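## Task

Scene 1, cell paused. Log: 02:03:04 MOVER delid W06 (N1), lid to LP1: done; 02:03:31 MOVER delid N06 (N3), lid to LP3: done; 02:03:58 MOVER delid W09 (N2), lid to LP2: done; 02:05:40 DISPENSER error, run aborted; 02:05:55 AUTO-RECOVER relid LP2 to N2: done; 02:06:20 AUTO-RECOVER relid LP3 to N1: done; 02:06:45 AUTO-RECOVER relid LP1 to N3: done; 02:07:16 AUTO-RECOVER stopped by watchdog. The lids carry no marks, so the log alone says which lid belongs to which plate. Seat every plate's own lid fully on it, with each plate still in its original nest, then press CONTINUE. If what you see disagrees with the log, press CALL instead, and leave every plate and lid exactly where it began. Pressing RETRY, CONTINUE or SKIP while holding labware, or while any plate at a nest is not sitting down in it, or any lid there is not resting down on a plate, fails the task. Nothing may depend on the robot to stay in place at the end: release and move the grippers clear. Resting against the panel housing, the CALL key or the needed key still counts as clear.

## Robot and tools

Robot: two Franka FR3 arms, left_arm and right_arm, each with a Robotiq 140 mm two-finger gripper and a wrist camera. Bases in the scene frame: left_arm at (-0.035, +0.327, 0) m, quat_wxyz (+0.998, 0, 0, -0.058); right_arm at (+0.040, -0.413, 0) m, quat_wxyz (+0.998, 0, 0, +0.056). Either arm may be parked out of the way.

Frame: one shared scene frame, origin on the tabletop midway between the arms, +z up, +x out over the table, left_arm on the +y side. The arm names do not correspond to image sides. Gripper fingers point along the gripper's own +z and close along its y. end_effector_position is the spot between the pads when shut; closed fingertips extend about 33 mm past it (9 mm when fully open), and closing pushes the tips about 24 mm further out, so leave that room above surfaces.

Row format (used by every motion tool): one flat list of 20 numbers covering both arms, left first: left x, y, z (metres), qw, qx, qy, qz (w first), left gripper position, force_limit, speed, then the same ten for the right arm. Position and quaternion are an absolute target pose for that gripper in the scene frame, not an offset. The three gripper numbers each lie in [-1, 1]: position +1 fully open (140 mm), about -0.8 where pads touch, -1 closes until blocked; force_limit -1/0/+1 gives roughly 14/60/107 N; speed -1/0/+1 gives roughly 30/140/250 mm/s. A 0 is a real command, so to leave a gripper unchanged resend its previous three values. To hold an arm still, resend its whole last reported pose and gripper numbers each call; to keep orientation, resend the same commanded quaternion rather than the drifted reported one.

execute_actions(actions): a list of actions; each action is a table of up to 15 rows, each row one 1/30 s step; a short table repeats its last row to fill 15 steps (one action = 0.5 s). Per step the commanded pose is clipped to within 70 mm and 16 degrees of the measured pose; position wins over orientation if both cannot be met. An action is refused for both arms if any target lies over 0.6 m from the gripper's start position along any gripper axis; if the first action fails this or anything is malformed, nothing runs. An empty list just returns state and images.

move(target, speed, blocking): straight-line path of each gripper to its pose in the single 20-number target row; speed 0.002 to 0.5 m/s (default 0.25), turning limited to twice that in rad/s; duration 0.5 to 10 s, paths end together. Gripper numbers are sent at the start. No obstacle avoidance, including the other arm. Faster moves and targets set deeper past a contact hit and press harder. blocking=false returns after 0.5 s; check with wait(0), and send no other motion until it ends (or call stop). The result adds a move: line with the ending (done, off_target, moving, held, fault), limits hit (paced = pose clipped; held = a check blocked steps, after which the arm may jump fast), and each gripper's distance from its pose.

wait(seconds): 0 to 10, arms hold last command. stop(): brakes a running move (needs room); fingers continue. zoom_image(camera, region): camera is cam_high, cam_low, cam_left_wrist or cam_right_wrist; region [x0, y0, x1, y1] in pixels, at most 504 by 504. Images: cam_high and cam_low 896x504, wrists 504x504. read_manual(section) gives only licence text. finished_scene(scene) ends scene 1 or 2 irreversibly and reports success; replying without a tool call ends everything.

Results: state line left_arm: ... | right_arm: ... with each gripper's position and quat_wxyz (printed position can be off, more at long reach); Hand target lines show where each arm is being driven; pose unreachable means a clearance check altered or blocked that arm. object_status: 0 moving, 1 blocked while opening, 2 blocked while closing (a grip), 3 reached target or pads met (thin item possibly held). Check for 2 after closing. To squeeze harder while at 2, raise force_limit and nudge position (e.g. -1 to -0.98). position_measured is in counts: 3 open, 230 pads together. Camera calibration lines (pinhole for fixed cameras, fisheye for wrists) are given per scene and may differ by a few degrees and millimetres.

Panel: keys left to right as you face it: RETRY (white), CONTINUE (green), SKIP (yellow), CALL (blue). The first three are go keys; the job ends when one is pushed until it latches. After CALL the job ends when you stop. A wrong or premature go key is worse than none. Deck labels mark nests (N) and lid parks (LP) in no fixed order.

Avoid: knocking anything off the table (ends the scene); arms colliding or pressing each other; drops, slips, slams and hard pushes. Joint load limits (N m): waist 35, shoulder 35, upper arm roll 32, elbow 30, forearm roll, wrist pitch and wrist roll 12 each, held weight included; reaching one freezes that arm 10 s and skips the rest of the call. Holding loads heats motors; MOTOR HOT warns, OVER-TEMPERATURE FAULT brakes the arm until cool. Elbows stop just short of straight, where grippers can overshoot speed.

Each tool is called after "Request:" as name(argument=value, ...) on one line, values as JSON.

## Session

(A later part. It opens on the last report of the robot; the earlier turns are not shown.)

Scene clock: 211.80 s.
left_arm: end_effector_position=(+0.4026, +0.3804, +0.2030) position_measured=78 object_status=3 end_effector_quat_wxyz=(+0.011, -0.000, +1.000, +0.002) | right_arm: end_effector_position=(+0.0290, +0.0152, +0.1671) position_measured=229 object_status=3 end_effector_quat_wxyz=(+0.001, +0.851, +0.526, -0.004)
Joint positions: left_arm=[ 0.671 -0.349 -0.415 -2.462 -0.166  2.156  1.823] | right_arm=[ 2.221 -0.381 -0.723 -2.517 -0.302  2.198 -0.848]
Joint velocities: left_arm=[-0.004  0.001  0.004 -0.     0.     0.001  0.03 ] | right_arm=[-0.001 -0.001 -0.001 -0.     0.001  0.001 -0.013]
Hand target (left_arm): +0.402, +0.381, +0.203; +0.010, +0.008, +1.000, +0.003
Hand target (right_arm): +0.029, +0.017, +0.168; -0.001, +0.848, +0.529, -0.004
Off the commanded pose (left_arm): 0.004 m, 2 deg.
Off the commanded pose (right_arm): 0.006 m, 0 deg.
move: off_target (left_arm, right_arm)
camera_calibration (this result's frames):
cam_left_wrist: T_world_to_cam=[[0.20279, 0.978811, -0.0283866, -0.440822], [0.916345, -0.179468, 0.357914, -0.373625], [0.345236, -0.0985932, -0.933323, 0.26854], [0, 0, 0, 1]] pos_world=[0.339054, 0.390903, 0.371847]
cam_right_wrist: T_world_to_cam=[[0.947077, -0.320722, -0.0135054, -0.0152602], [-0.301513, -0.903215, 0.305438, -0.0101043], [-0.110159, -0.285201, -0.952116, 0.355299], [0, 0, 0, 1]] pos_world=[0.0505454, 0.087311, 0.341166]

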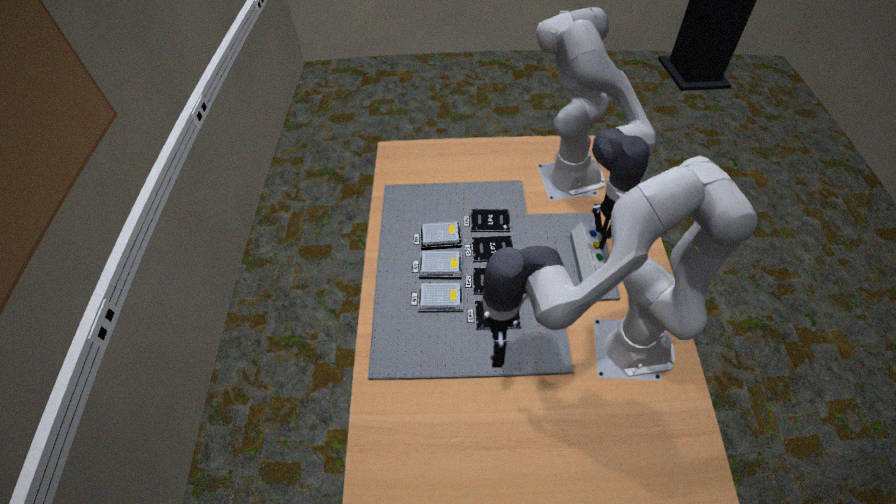

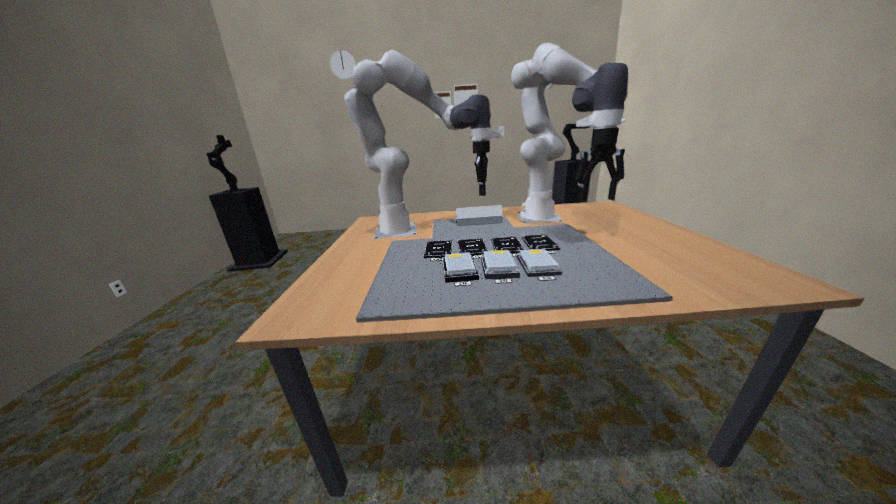

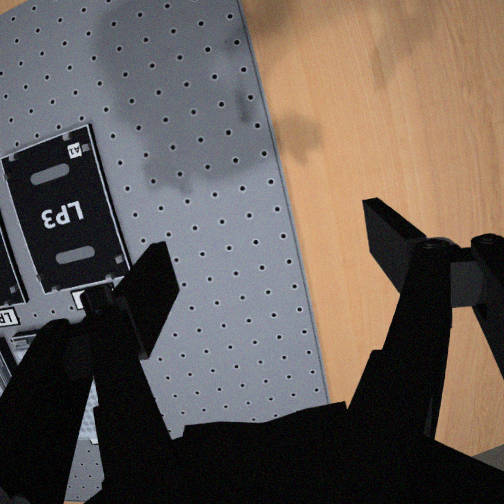

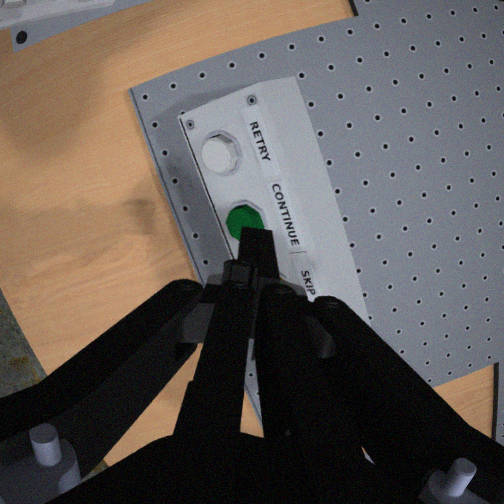

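Request:
move(target=[0.4026,0.3804,0.203,0.011,0,1,0,0.4,-0.6,-0.3,0.022,0.026,0.122,0,0.85,0.527,0,-0.8,0,1], speed=0.05)

Request:
zoom_image(camera="cam_low", region=[430, 190, 580, 295])

Scene clock: 221.27 s.
left_arm: end_effector_position=(+0.4025, +0.3803, +0.2029) position_measured=78 object_status=3 end_effector_quat_wxyz=(+0.011, +0.004, +1.000, +0.001) | right_arm: end_effector_position=(+0.0231, +0.0246, +0.1227) position_measured=229 object_status=3 end_effector_quat_wxyz=(+0.001, +0.852, +0.524, +0.000)
Joint positions: left_arm=[ 0.671 -0.349 -0.415 -2.462 -0.167  2.156  1.832] | right_arm=[ 2.271 -0.255 -0.78  -2.546 -0.252  2.345 -0.875]
Joint velocities: left_arm=[ 0.001  0.    -0.    -0.001 -0.001 -0.    -0.001] | right_arm=[ 0.002  0.    -0.001  0.     0.003  0.012 -0.01 ]
Hand target (left_arm): +0.403, +0.380, +0.203; +0.011, -0.000, +1.000, +0.000
Hand target (right_arm): +0.022, +0.025, +0.122; -0.000, +0.850, +0.527, -0.000
Off the commanded pose (left_arm): 0.000 m, 1 deg.
Off the commanded pose (right_arm): 0.002 m, 0 deg.
move: done
camera_calibration (this result's frames):
cam_left_wrist: T_world_to_cam=[[0.211404, 0.976971, -0.0289265, -0.443319], [0.914755, -0.187344, 0.357946, -0.369916], [0.344284, -0.102132, -0.933294, 0.270185], [0, 0, 0, 1]] pos_world=[0.339082, 0.391403, 0.371749]
cam_right_wrist: T_world_to_cam=[[0.945837, -0.324522, -0.00883687, -0.00769419], [-0.307067, -0.903137, 0.30009, 0.0108918], [-0.105367, -0.281123, -0.95387, 0.315012], [0, 0, 0, 1]] pos_world=[0.0438137, 0.0958969, 0.297144]

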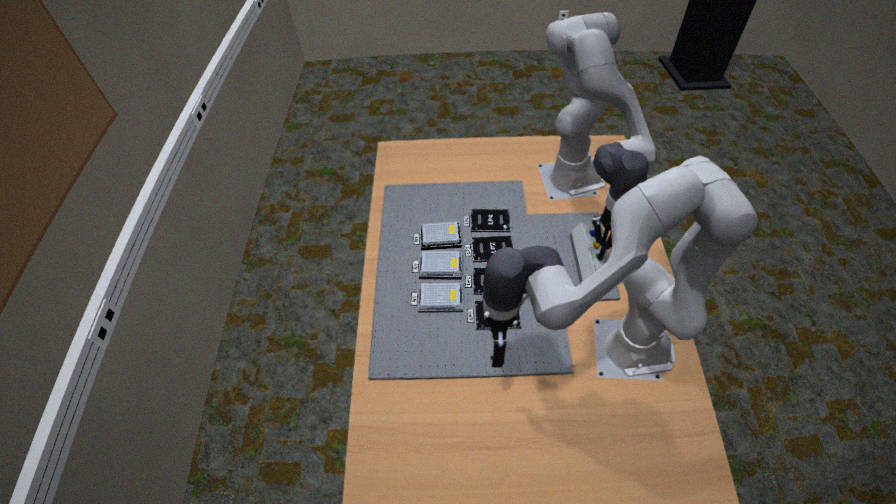

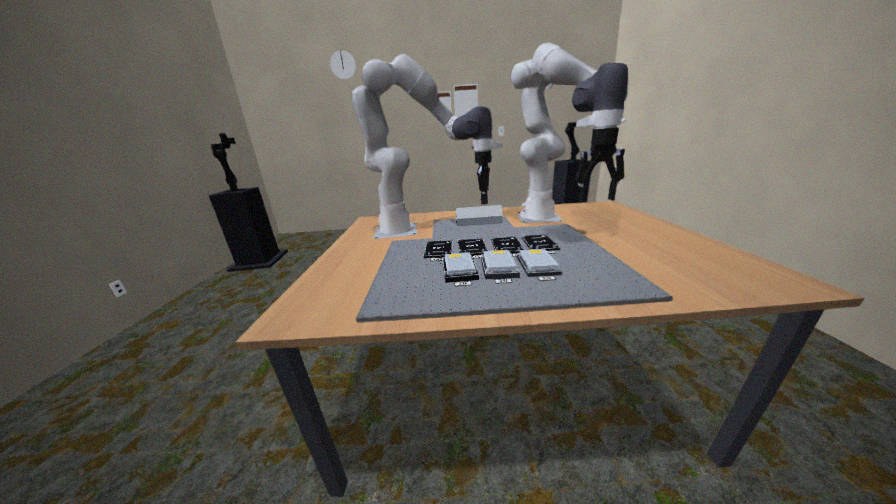

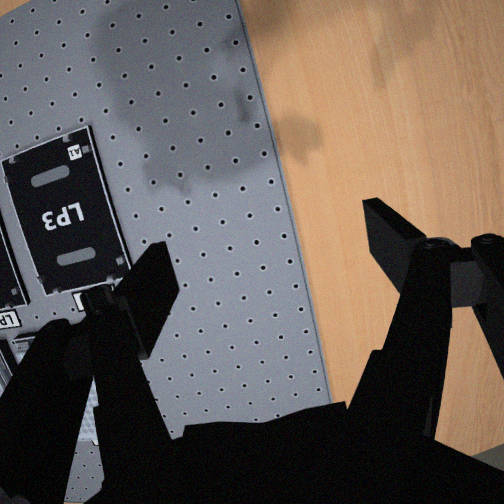

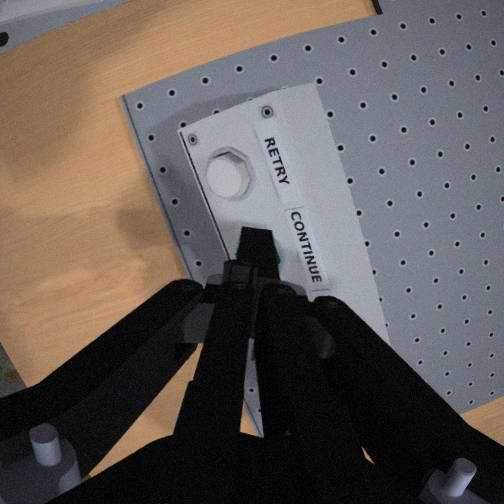

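Region (430, 190, 580, 295) of cam_low's 896x504 image, scaled by 3.360, with more detail than that image has; it fills the top 353 rows of this view, and the rest is white.

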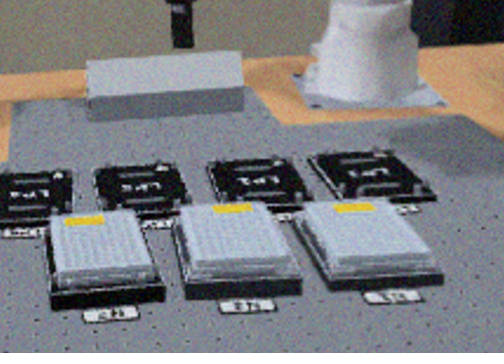

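Request:
move(target=[0.4026,0.3804,0.203,0.011,0,1,0,0.4,-0.6,-0.3,0.020,0.018,0.100,0,0.85,0.527,0,-0.8,0,1], speed=0.025)

Scene clock: 226.30 s.
left_arm: end_effector_position=(+0.4025, +0.3802, +0.2029) position_measured=78 object_status=3 end_effector_quat_wxyz=(+0.011, +0.004, +1.000, +0.001) | right_arm: end_effector_position=(+0.0185, +0.0229, +0.1065) position_measured=229 object_status=3 end_effector_quat_wxyz=(-0.006, +0.851, +0.526, +0.002)
Joint positions: left_arm=[ 0.671 -0.349 -0.415 -2.462 -0.167  2.156  1.832] | right_arm=[ 2.275 -0.23  -0.784 -2.582 -0.241  2.416 -0.881]
Joint velocities: left_arm=[-0.001  0.    -0.    -0.    -0.    -0.    -0.   ] | right_arm=[ 0.    -0.    -0.     0.001 -0.     0.     0.002]
move: unfinished (the scene ended)
camera_calibration (this result's frames):
cam_left_wrist: T_world_to_cam=[[0.211344, 0.976981, -0.0290135, -0.443259], [0.914758, -0.187253, 0.357986, -0.369971], [0.344313, -0.102199, -0.933276, 0.270191], [0, 0, 0, 1]] pos_world=[0.339084, 0.391391, 0.371746]
cam_right_wrist: T_world_to_cam=[[0.947132, -0.320321, -0.0183178, -0.00313573], [-0.301781, -0.908792, 0.288142, 0.0141577], [-0.108945, -0.26738, -0.957413, 0.298722], [0, 0, 0, 1]] pos_world=[0.0397867, 0.0917343, 0.281863]
The task's run has ended: the event that ends the task has happened. This ends this scene only. If you have not yet called finished_scene for this scene, call it to go on to the next scene.

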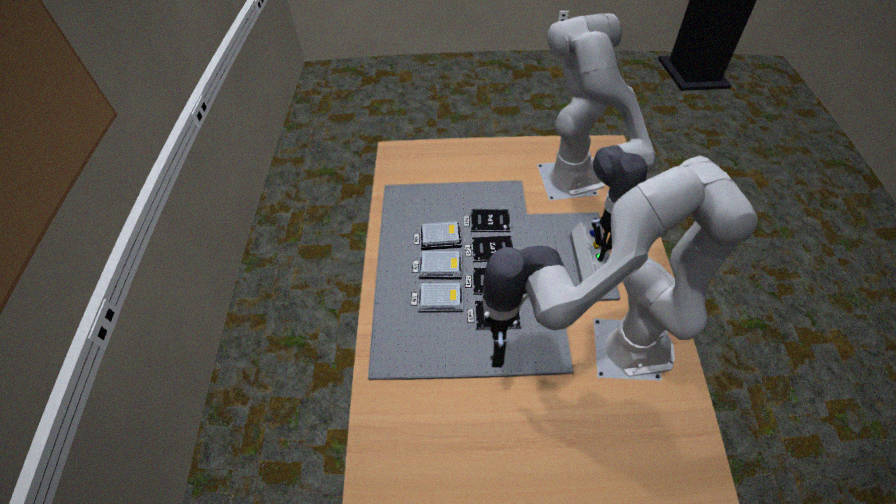

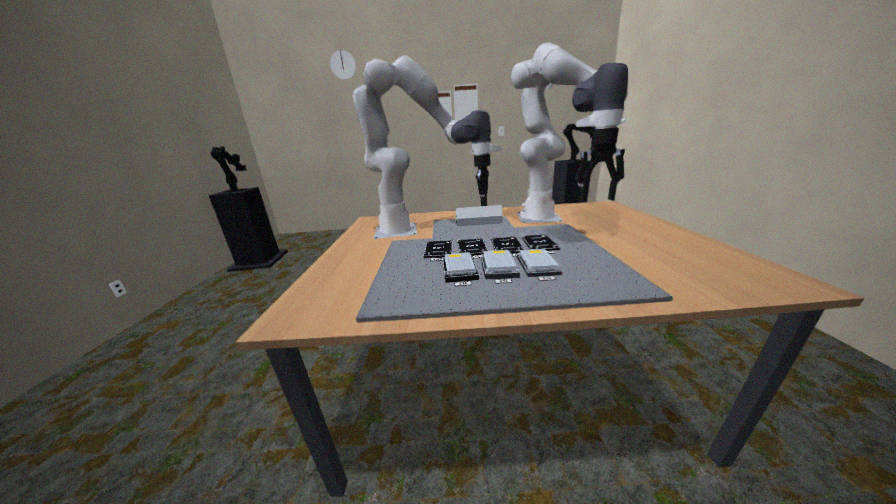

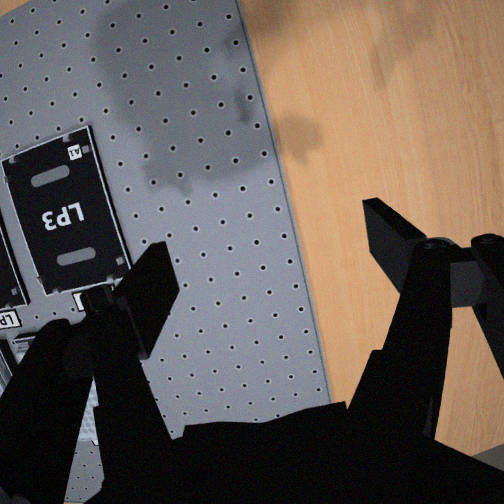

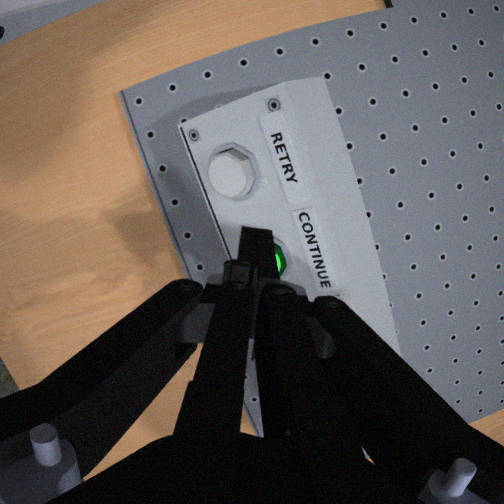

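Request:
finished_scene(scene=1)

The scene is finished: the task was done.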